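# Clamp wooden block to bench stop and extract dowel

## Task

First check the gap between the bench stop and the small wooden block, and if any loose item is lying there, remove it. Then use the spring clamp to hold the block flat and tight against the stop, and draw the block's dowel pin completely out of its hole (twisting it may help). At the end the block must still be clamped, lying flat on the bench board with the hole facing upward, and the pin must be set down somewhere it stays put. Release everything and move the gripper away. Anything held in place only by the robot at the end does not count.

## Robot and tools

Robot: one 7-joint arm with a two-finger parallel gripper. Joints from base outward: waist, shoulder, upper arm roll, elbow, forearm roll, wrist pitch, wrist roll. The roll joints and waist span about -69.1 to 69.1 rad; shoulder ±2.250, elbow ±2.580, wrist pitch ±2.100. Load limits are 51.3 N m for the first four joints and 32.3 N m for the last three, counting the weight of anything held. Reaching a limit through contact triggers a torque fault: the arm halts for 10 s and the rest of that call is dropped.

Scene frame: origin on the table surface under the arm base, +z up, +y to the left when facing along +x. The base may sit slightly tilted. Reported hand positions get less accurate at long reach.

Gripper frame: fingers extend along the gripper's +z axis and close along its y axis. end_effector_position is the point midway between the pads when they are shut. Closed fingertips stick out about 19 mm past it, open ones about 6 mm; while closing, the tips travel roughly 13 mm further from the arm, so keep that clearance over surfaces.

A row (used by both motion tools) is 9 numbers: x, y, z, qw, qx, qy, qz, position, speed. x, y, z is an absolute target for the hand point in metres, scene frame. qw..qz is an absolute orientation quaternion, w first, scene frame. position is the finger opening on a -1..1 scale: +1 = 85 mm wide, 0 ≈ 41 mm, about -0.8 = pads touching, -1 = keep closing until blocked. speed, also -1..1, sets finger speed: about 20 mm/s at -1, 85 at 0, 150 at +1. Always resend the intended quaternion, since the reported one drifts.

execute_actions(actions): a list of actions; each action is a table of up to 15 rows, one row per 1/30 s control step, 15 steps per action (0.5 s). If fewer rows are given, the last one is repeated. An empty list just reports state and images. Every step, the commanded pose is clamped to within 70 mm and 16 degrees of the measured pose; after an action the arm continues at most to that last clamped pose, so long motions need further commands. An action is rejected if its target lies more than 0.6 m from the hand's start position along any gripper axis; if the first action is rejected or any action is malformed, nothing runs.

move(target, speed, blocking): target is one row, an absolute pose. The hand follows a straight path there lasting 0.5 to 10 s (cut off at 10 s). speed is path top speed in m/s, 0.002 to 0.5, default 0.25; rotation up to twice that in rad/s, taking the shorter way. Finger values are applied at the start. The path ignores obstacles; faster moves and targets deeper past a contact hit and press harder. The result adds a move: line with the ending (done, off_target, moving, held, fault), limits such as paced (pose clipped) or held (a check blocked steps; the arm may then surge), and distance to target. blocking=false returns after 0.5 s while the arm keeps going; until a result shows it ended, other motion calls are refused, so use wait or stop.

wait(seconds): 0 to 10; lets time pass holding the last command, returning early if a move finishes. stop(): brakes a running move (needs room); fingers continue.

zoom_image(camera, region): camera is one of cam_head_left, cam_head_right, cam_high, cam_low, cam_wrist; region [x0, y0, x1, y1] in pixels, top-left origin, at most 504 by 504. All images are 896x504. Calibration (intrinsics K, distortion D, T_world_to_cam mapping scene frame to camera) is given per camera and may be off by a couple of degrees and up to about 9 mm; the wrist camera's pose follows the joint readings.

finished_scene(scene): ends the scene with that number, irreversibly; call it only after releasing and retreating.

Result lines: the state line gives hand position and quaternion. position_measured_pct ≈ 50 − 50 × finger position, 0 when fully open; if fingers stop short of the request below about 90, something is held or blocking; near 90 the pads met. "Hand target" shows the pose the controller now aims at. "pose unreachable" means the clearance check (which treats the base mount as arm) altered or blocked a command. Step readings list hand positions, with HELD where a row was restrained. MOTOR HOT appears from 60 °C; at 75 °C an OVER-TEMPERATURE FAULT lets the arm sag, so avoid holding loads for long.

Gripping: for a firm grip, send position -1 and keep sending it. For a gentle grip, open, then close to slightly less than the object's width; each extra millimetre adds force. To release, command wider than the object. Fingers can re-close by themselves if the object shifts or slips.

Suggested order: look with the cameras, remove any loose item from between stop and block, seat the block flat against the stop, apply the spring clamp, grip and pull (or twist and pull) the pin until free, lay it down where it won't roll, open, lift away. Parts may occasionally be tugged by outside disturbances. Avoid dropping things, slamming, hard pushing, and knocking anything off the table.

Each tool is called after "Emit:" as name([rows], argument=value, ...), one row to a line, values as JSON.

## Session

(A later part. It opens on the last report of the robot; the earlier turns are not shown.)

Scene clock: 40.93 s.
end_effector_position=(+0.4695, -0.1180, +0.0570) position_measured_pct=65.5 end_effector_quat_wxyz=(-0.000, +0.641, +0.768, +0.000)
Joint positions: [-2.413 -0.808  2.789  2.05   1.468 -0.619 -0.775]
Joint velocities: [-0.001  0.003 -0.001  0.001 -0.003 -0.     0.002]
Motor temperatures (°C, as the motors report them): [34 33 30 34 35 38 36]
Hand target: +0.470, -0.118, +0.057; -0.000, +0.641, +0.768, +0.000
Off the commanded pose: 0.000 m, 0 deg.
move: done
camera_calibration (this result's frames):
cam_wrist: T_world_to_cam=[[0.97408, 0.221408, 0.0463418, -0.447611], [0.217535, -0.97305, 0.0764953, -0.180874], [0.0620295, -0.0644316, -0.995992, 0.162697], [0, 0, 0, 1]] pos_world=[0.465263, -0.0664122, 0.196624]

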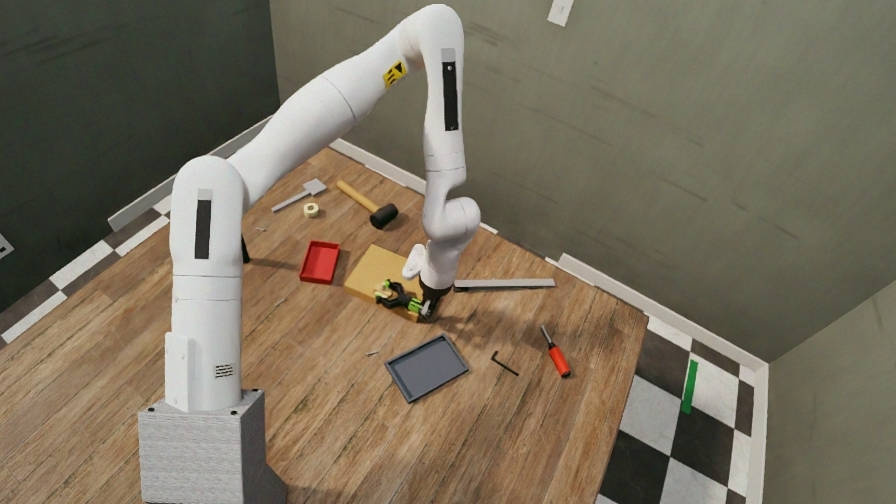

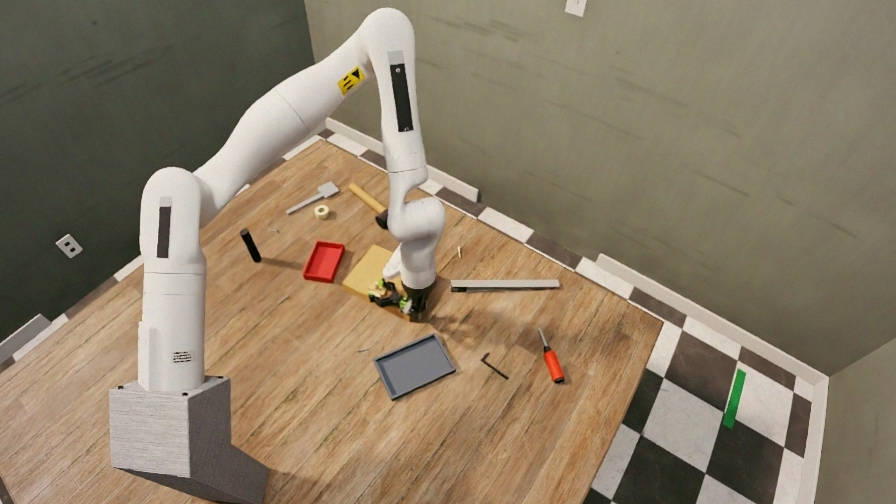

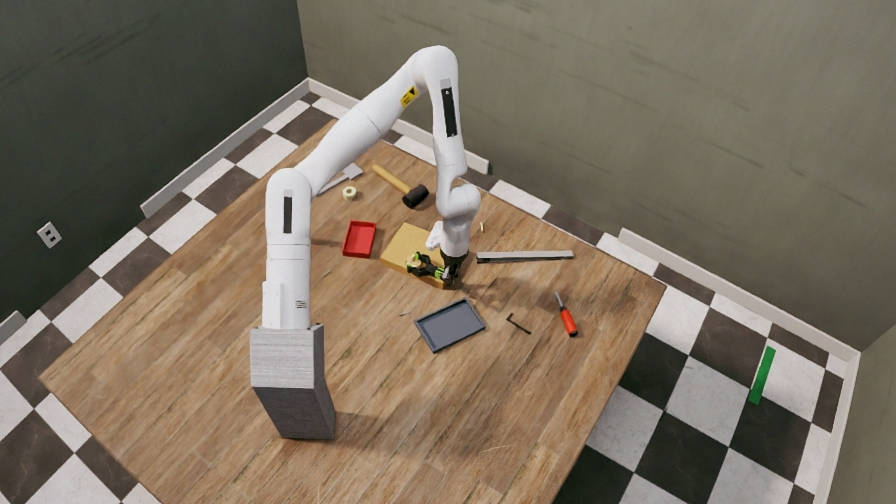

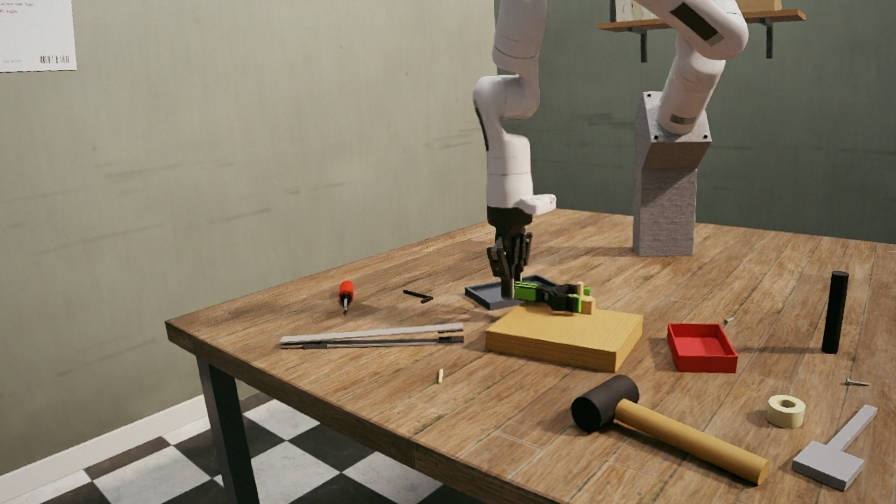

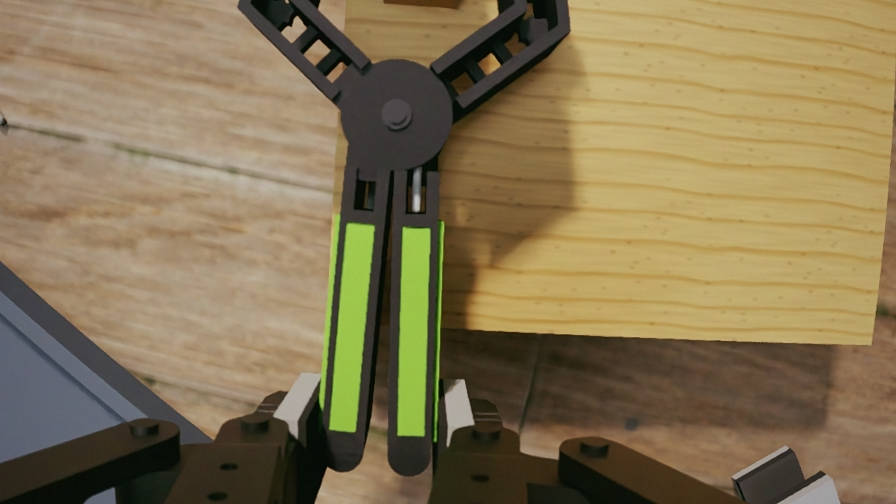

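Emit:
execute_actions([
  [[0.4697,-0.118,0.0565,0,0.6408,0.7677,0,-0.32,-0.6],[0.4697,-0.118,0.056,0,0.6408,0.7677,0,-0.32,-0.6],[0.4697,-0.118,0.0555,0,0.6408,0.7677,0,-0.32,-0.6],[0.4697,-0.118,0.055,0,0.6408,0.7677,0,-0.32,-0.6],[0.4697,-0.118,0.0545,0,0.6408,0.7677,0,-0.32,-0.6],[0.4697,-0.118,0.054,0,0.6408,0.7677,0,-0.32,-0.6],[0.4697,-0.118,0.0535,0,0.6408,0.7677,0,-0.32,-0.6],[0.4697,-0.118,0.053,0,0.6408,0.7677,0,-0.32,-0.6],[0.4697,-0.118,0.0525,0,0.6408,0.7677,0,-0.32,-0.6],[0.4697,-0.118,0.052,0,0.6408,0.7677,0,-0.32,-0.6]],
])

Emit:
zoom_image(camera="cam_low", region=[490, 260, 610, 335])

Scene clock: 41.93 s.
end_effector_position=(+0.4698, -0.1180, +0.0521) position_measured_pct=65.5 end_effector_quat_wxyz=(+0.000, +0.641, +0.768, -0.000)
Joint positions: [-2.422 -0.817  2.787  2.045  1.452 -0.613 -0.764]
Joint velocities: [-0.002 -0.001 -0.    -0.001 -0.002  0.001  0.002]
Motor temperatures (°C, as the motors report them): [34 33 30 34 35 38 36]
Hand target: +0.470, -0.118, +0.052; -0.000, +0.641, +0.768, +0.000
Off the commanded pose: 0.000 m, 0 deg.
Step readings (end_effector_position):
0: (+0.4696, -0.1179, +0.0571)
1: (+0.4696, -0.1179, +0.0570)
2: (+0.4696, -0.1179, +0.0566)
4: (+0.4696, -0.1179, +0.0557)
8: (+0.4697, -0.1180, +0.0539)
15: end_effector_position above
camera_calibration (this result's frames):
cam_wrist: T_world_to_cam=[[0.97397, 0.221845, 0.0465533, -0.447529], [0.217912, -0.972908, 0.0772329, -0.180824], [0.0624258, -0.0650781, -0.995926, 0.157503], [0, 0, 0, 1]] pos_world=[0.465452, -0.0663932, 0.191661]

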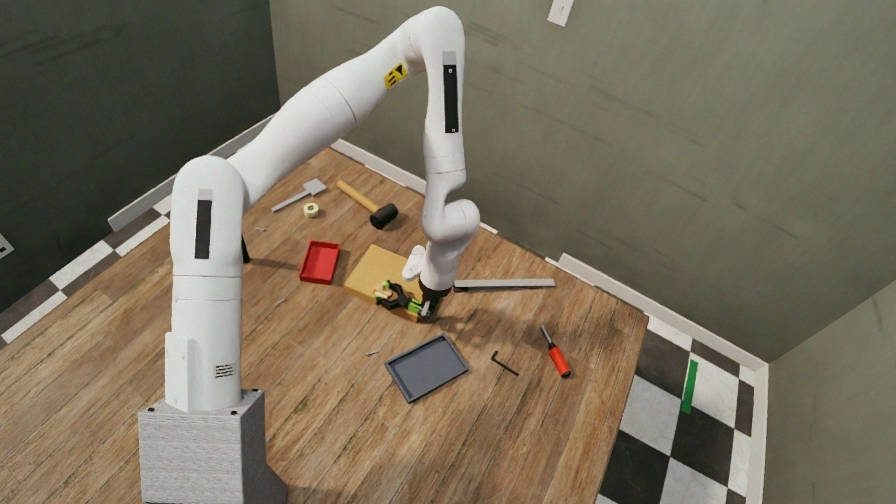

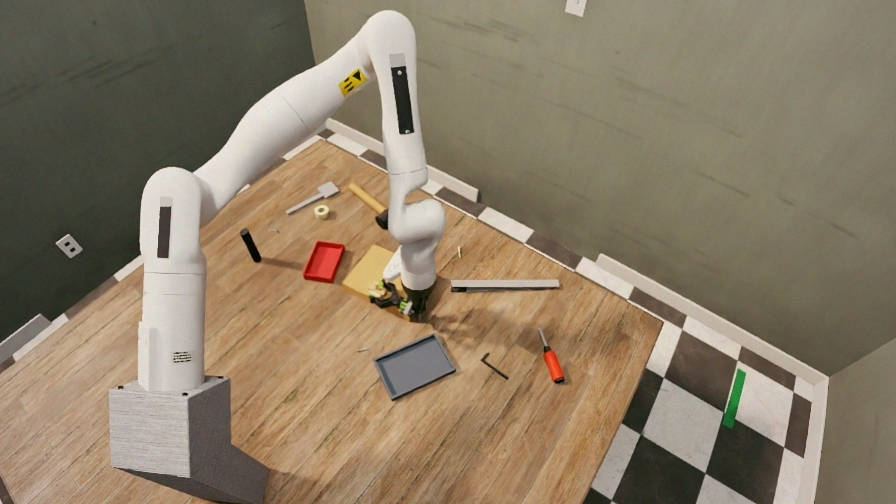

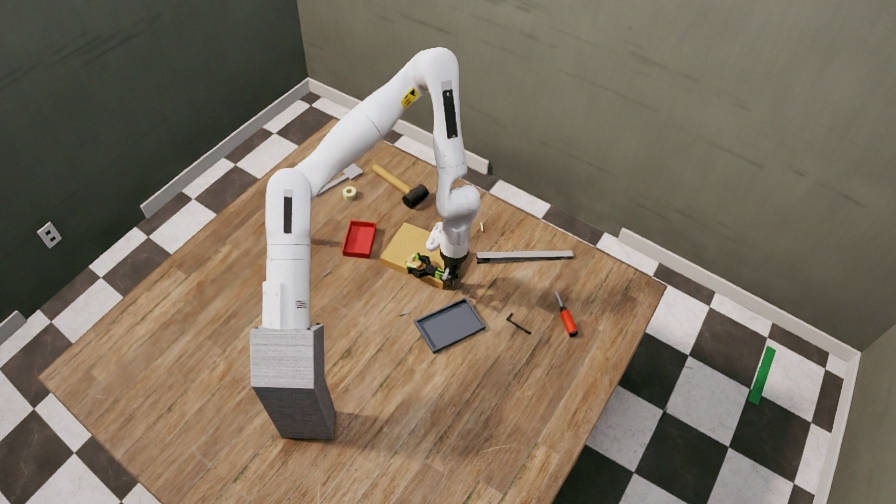

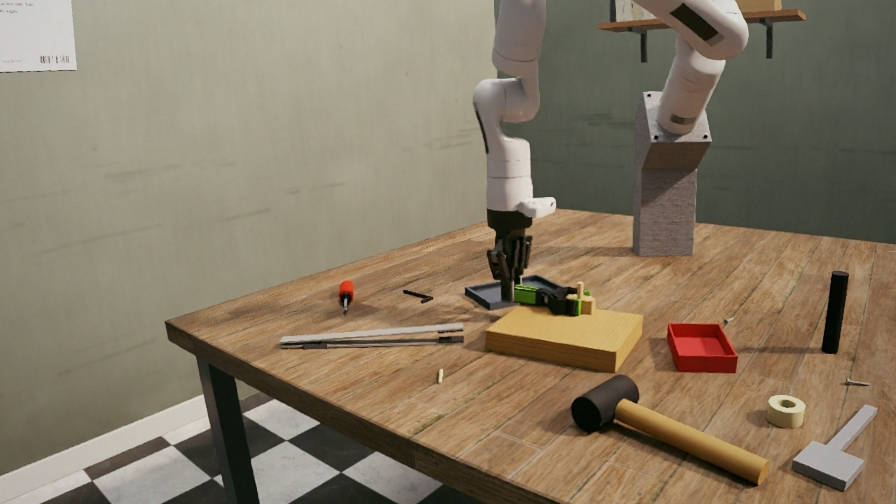

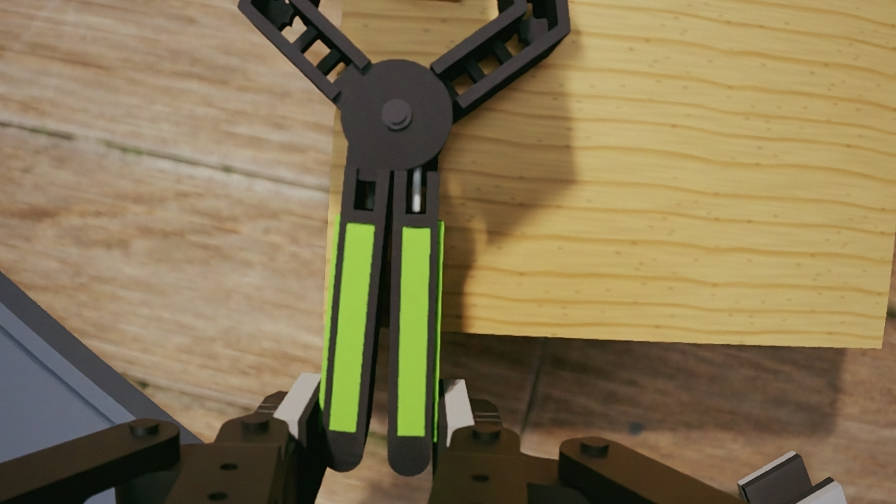

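Region (490, 260, 610, 335) of cam_low's 896x504 image, scaled by 4.200, with more detail than that image has; it fills the top 315 rows of this view, and the rest is white.

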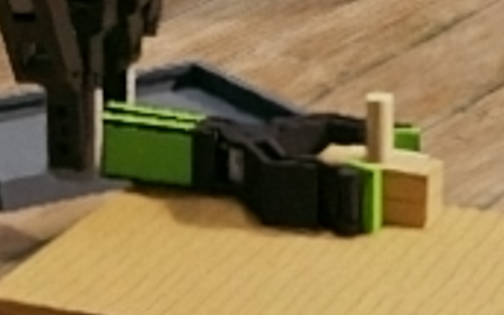

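Emit:
execute_actions([
  [[0.4697,-0.118,0.0515,0,0.6408,0.7677,0,-0.32,-1],[0.4695,-0.118,0.051,0,0.6408,0.7677,0,-0.32,-1],[0.4693,-0.118,0.0505,0,0.6408,0.7677,0,-0.32,-1],[0.469,-0.118,0.0505,0,0.6408,0.7677,0,-0.32,-1],[0.469,-0.118,0.0505,0,0.6408,0.7677,0,-0.32,-1],[0.469,-0.118,0.0505,0,0.6408,0.7677,0,-0.32,-1],[0.469,-0.118,0.0503,0,0.6408,0.7677,0,0.3,-1]],
  [[0.4689,-0.1175,0.05,0,0.6408,0.7677,0,0.3,-1],[0.4689,-0.1175,0.05,0,0.6408,0.7677,0,0.3,-1],[0.4689,-0.1175,0.05,0,0.6408,0.7677,0,0.3,-1],[0.4689,-0.1175,0.05,0,0.6408,0.7677,0,0.3,-1],[0.4689,-0.1175,0.05,0,0.6408,0.7677,0,0.3,-1],[0.4689,-0.117,0.0495,0,0.6408,0.7677,0,0.3,-1]],
  [[0.4689,-0.117,0.049,0,0.6408,0.7677,0,0.3,-1]],
  [[0.4689,-0.117,0.049,0,0.6408,0.7677,0,0.6,0]],
])

Emit:
zoom_image(camera="cam_low", region=[490, 260, 610, 335])

Emit:
zoom_image(camera="cam_head_left", region=[340, 250, 460, 340])

Scene clock: 44.50 s.
end_effector_position=(+0.4689, -0.1170, +0.0490) position_measured_pct=20.2 end_effector_quat_wxyz=(+0.000, +0.641, +0.768, +0.000)
Joint positions: [-2.428 -0.821  2.786  2.046  1.437 -0.611 -0.751]
Joint velocities: [ 0.     0.002  0.    -0.001  0.001 -0.    -0.001]
Motor temperatures (°C, as the motors report them): [34 33 30 34 35 38 36]
Hand target: +0.469, -0.117, +0.049; -0.000, +0.641, +0.768, +0.000
Off the commanded pose: 0.000 m, 0 deg.
Step readings (end_effector_position; steps 1 to 15: 1st action; 16 to 30: 2nd action; 31 to 45: 3rd action; 46 to 60: 4th action):
0: (+0.4697, -0.1180, +0.0520)
1: (+0.4697, -0.1180, +0.0519)
2: (+0.4696, -0.1180, +0.0516)
4: (+0.4693, -0.1179, +0.0508)
8: (+0.4691, -0.1180, +0.0505)
15: (+0.4691, -0.1180, +0.0503)
16: (+0.4691, -0.1179, +0.0503)
17: (+0.4690, -0.1178, +0.0502)
19: (+0.4689, -0.1176, +0.0500)
23: (+0.4686, -0.1170, +0.0496)
30: (+0.4691, -0.1162, +0.0492)
31: (+0.4692, -0.1162, +0.0492)
32: (+0.4693, -0.1163, +0.0490)
34: (+0.4695, -0.1163, +0.0489)
38: (+0.4690, -0.1169, +0.0490)
45: (+0.4689, -0.1170, +0.0490)
46: (+0.4689, -0.1170, +0.0490)
47: (+0.4689, -0.1170, +0.0490)
49: (+0.4689, -0.1170, +0.0490)
53: (+0.4689, -0.1170, +0.0490)
60: end_effector_position above
camera_calibration (this result's frames):
cam_wrist: T_world_to_cam=[[0.973986, 0.221801, 0.0464327, -0.446768], [0.217887, -0.972929, 0.077037, -0.179359], [0.0622626, -0.0649159, -0.995946, 0.154614], [0, 0, 0, 1]] pos_world=[0.464599, -0.0653727, 0.188549]

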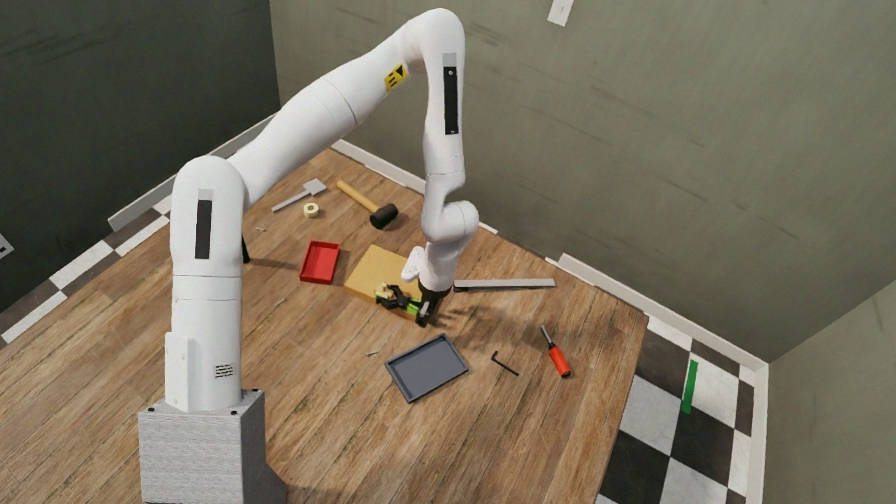

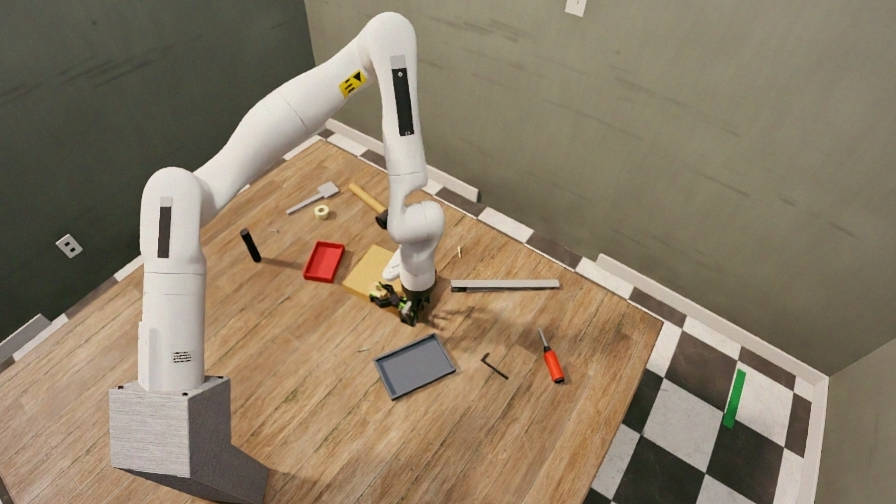

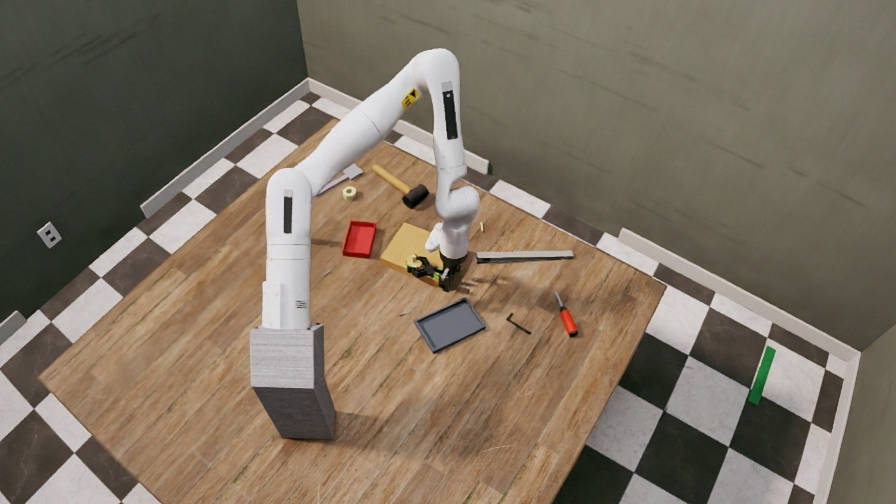

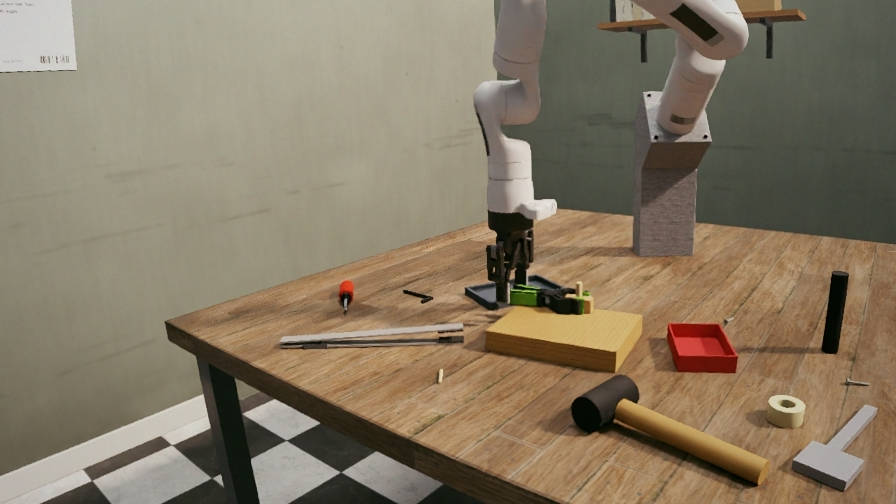

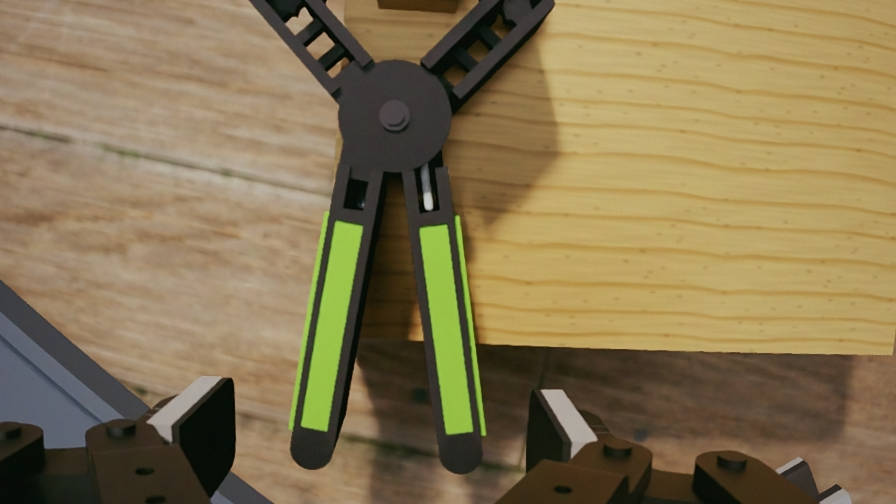

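Region (490, 260, 610, 335) of cam_low's 896x504 image, scaled by 4.200, with more detail than that image has; it fills the top 315 rows of this view, and the rest is white.

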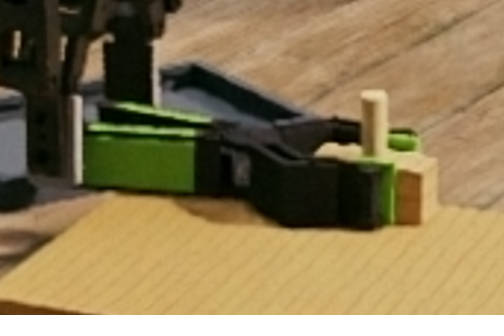

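Region (340, 250, 460, 340) of cam_head_left's 896x504 image, scaled by 4.200, with more detail than that image has; it fills the top 378 rows of this view, and the rest is white.

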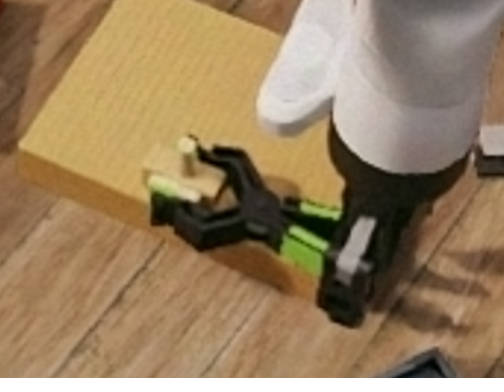

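Emit:
move(target=[0.4689,-0.117,0.10,0,0.6408,0.7677,0,0.6,0], speed=0.2)

Emit:
move(target=[0.4529,0.0038,0.105,0,0.6408,0.7677,0,-0.2,0], speed=0.2)

Scene clock: 45.73 s.
end_effector_position=(+0.4689, -0.1171, +0.0998) position_measured_pct=19.8 end_effector_quat_wxyz=(-0.000, +0.641, +0.768, +0.000)
Joint positions: [-2.341 -0.728  2.808  2.09   1.591 -0.669 -0.865]
Joint velocities: [ 0.003  0.004  0.002 -0.001  0.001 -0.    -0.   ]
Motor temperatures (°C, as the motors report them): [34 33 30 34 35 38 36]
Hand target: +0.469, -0.117, +0.100; +0.000, +0.641, +0.768, -0.000
Off the commanded pose: 0.000 m, 0 deg.
move: done
camera_calibration (this result's frames):
cam_wrist: T_world_to_cam=[[0.974034, 0.221628, 0.0462395, -0.449095], [0.217746, -0.972984, 0.0767428, -0.183265], [0.0619986, -0.0646816, -0.995978, 0.205388], [0, 0, 0, 1]] pos_world=[0.464605, -0.0654969, 0.239392]

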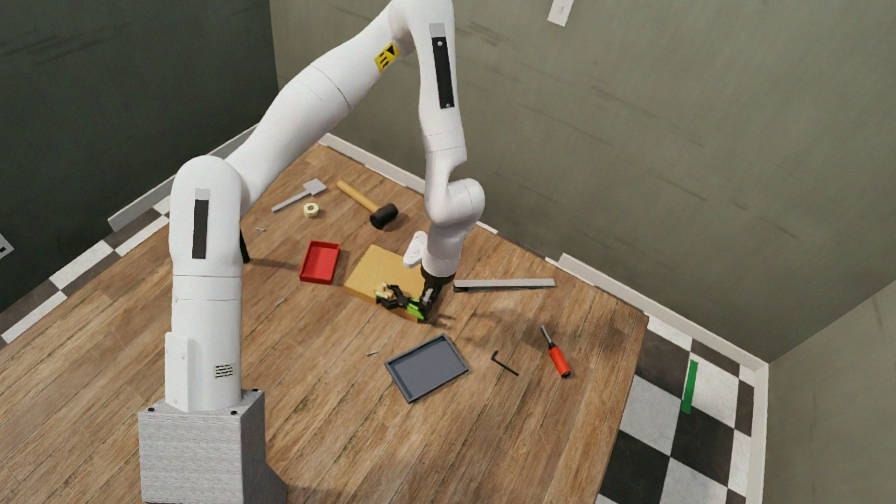

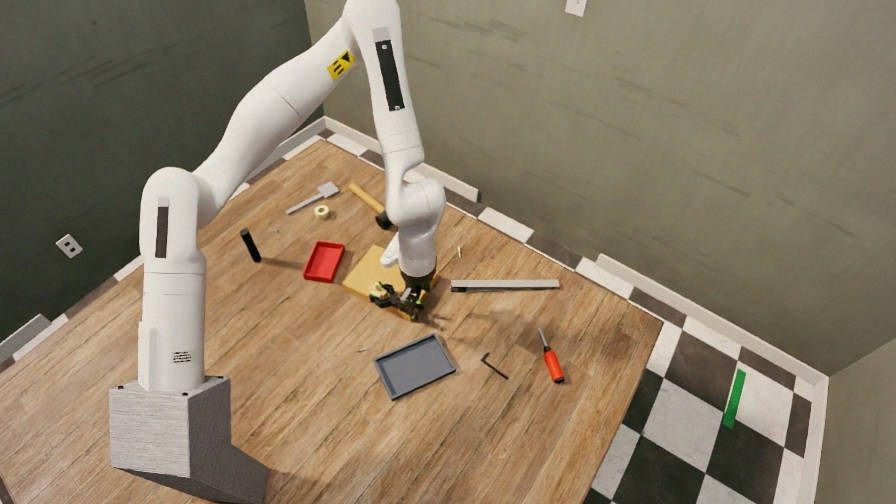

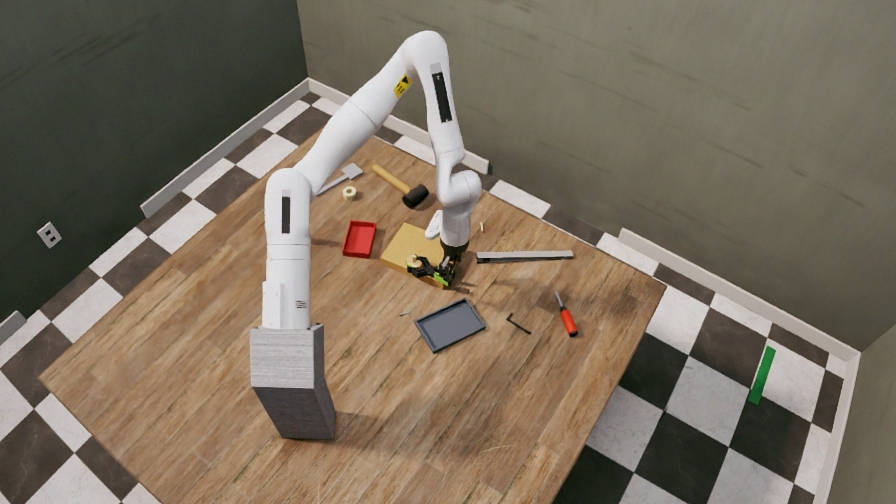

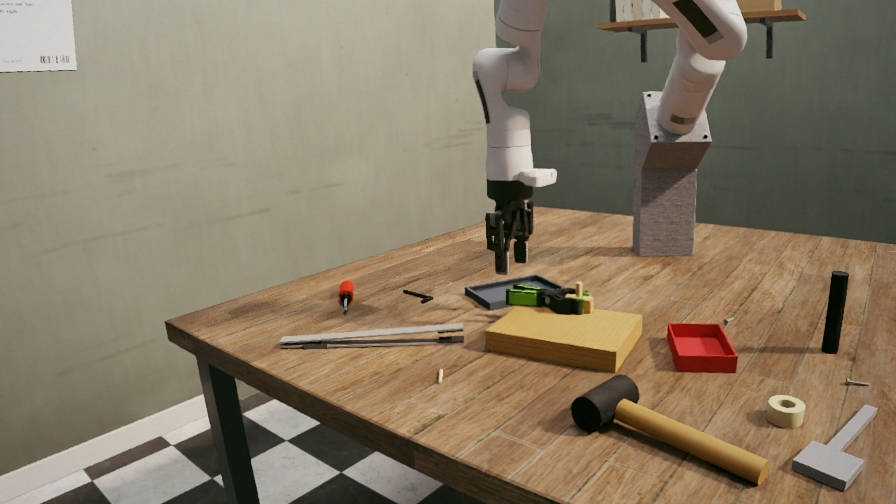

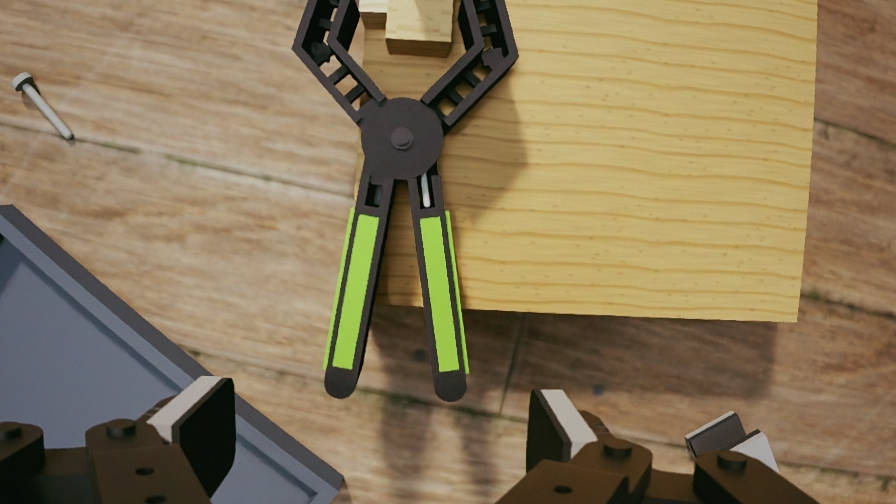

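Scene clock: 46.73 s.
end_effector_position=(+0.4526, +0.0036, +0.1052) position_measured_pct=59.9 end_effector_quat_wxyz=(-0.000, +0.641, +0.767, +0.000)
Joint positions: [-2.472 -0.51   2.729  2.353  1.235 -0.627 -0.71 ]
Joint velocities: [-0.005  0.009 -0.006  0.005 -0.007  0.001  0.007]
Motor temperatures (°C, as the motors report them): [34 33 30 34 35 38 36]
Hand target: +0.453, +0.004, +0.105; -0.000, +0.641, +0.768, +0.000
Off the commanded pose: 0.000 m, 0 deg.
move: done
camera_calibration (this result's frames):
cam_wrist: T_world_to_cam=[[0.974341, 0.220252, 0.0463552, -0.46044], [0.216385, -0.973314, 0.0764022, -0.0620635], [0.0619459, -0.0644112, -0.995999, 0.219539], [0, 0, 0, 1]] pos_world=[0.448456, 0.0551463, 0.244747]

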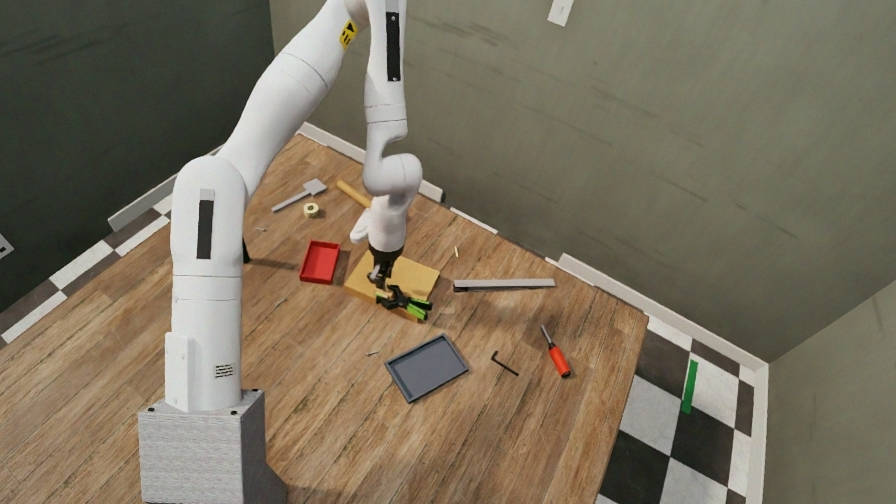

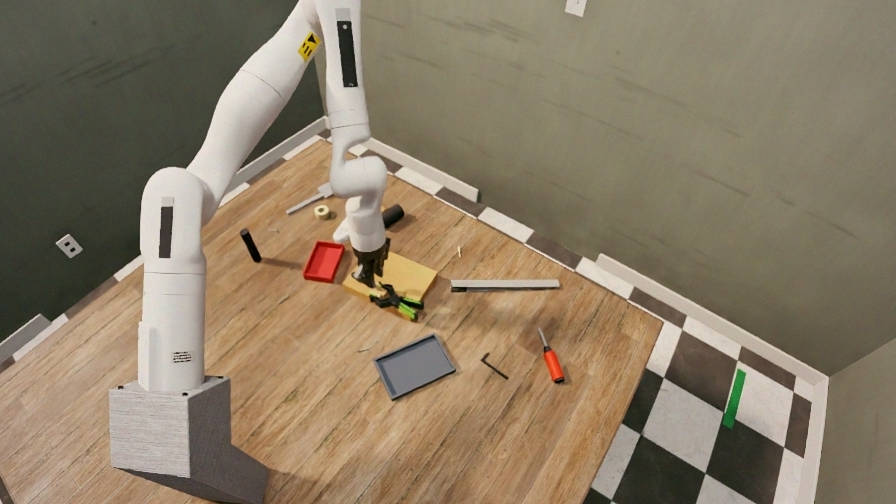

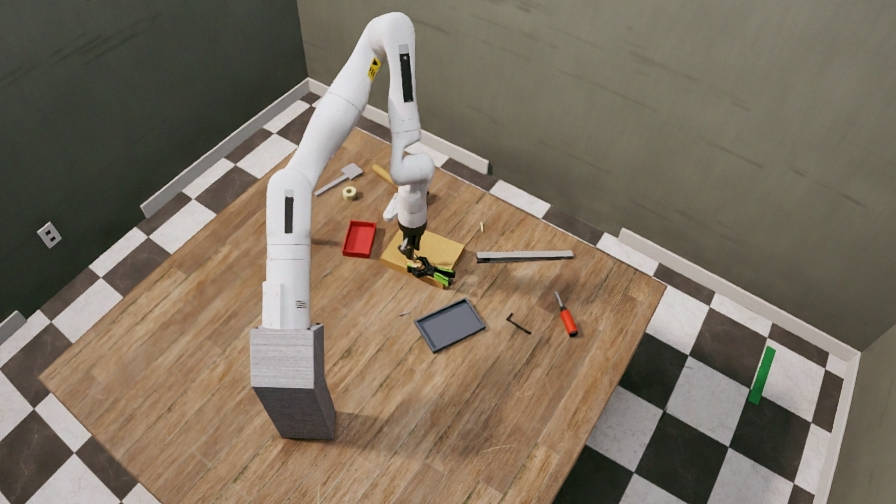

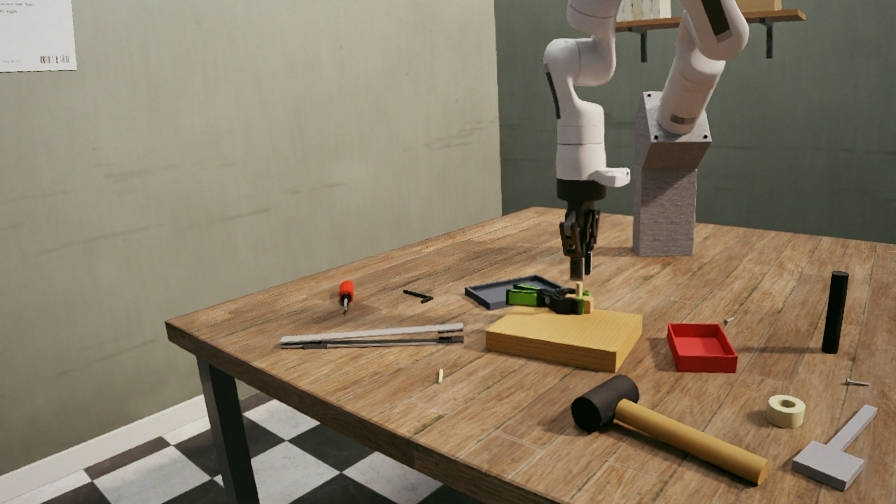

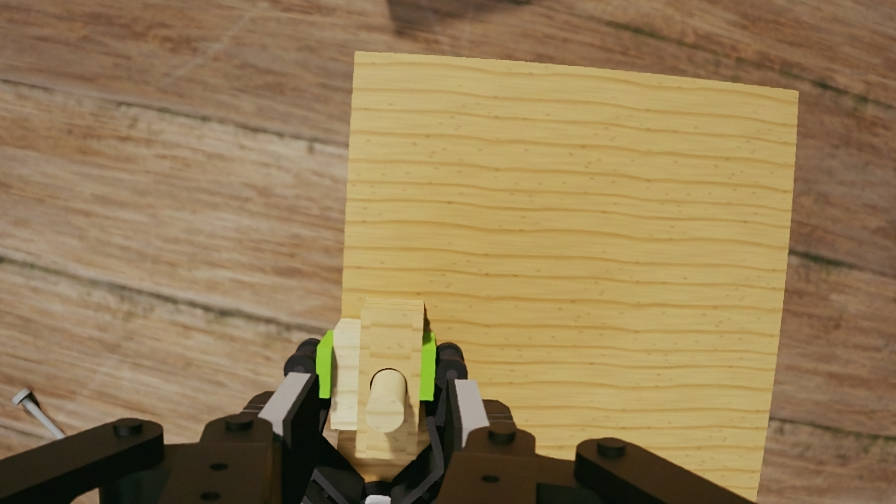

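Emit:
move(target=[0.4528,0.001,0.078,0,0.6408,0.7677,0,-0.2,0], speed=0.05)

Emit:
zoom_image(camera="cam_low", region=[520, 250, 640, 330])

Scene clock: 47.87 s.
end_effector_position=(+0.4530, +0.0009, +0.0782) position_measured_pct=59.9 end_effector_quat_wxyz=(+0.000, +0.641, +0.768, -0.000)
Joint positions: [-2.545 -0.576  2.745  2.325  1.12  -0.619 -0.616]
Joint velocities: [-0.006 -0.006 -0.003  0.001 -0.003 -0.001  0.003]
Motor temperatures (°C, as the motors report them): [34 33 30 34 35 38 36]
Hand target: +0.453, +0.001, +0.078; -0.000, +0.641, +0.768, +0.000
Off the commanded pose: 0.000 m, 0 deg.
move: done
camera_calibration (this result's frames):
cam_wrist: T_world_to_cam=[[0.973966, 0.221814, 0.0467902, -0.458756], [0.217843, -0.972895, 0.0775873, -0.0634721], [0.0627319, -0.0653744, -0.995887, 0.19215], [0, 0, 0, 1]] pos_world=[0.448585, 0.0525685, 0.21775]

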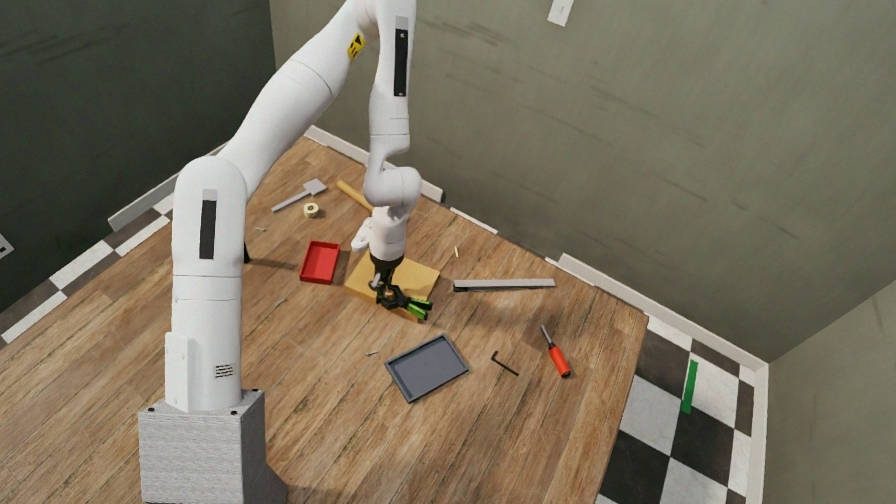

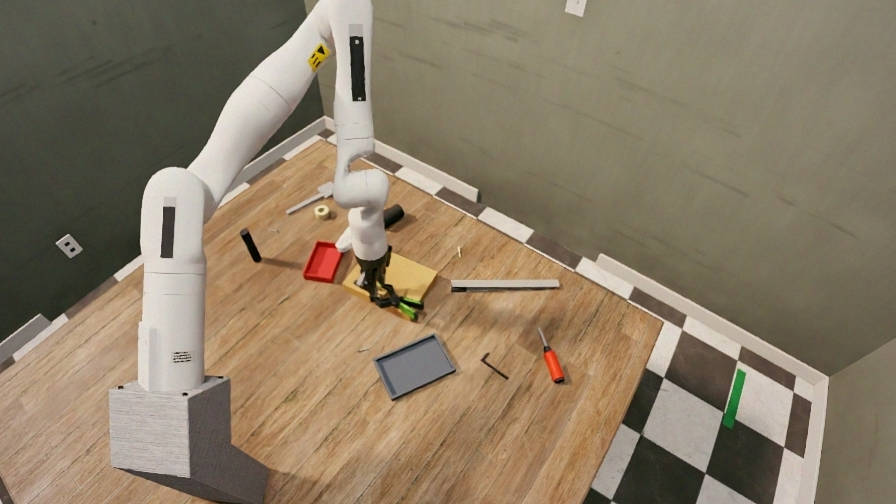

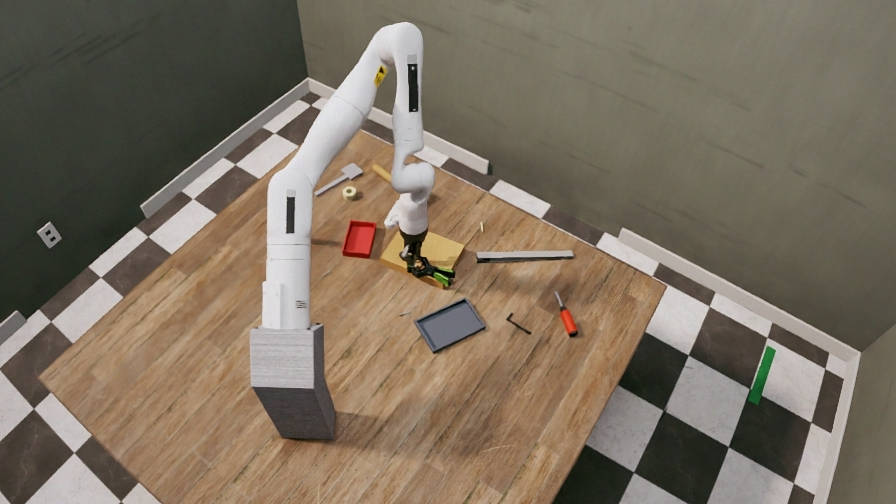

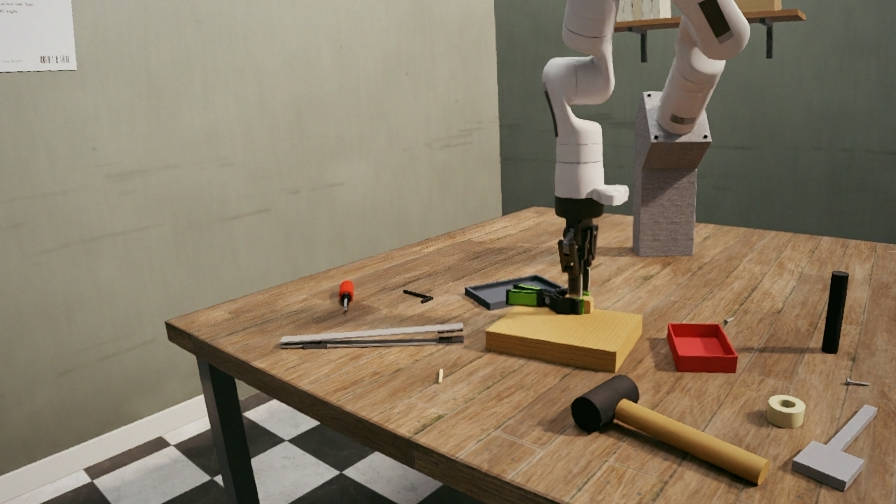

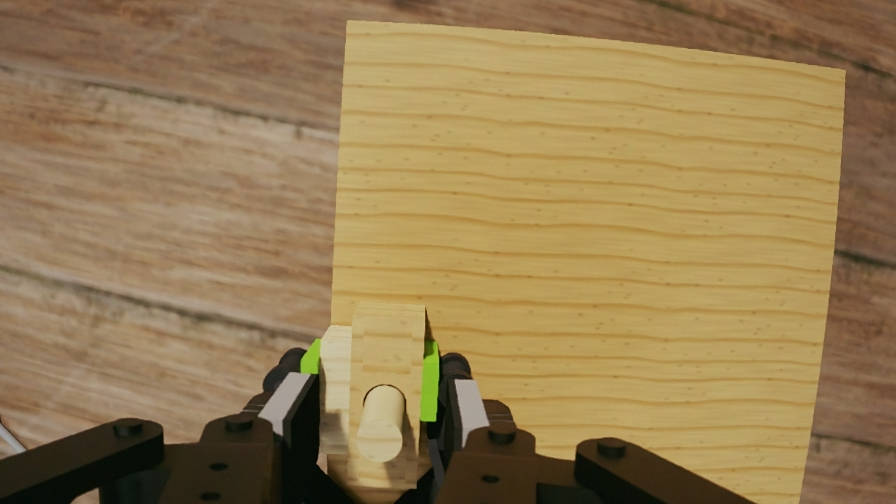

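Region (520, 250, 640, 330) of cam_low's 896x504 image, scaled by 4.200, with more detail than that image has.

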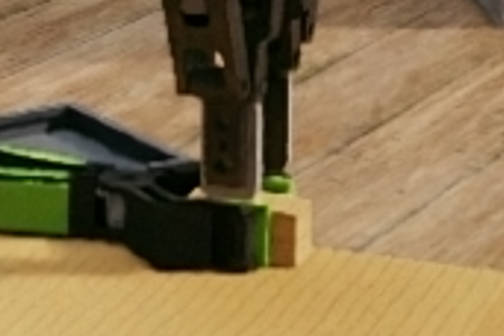

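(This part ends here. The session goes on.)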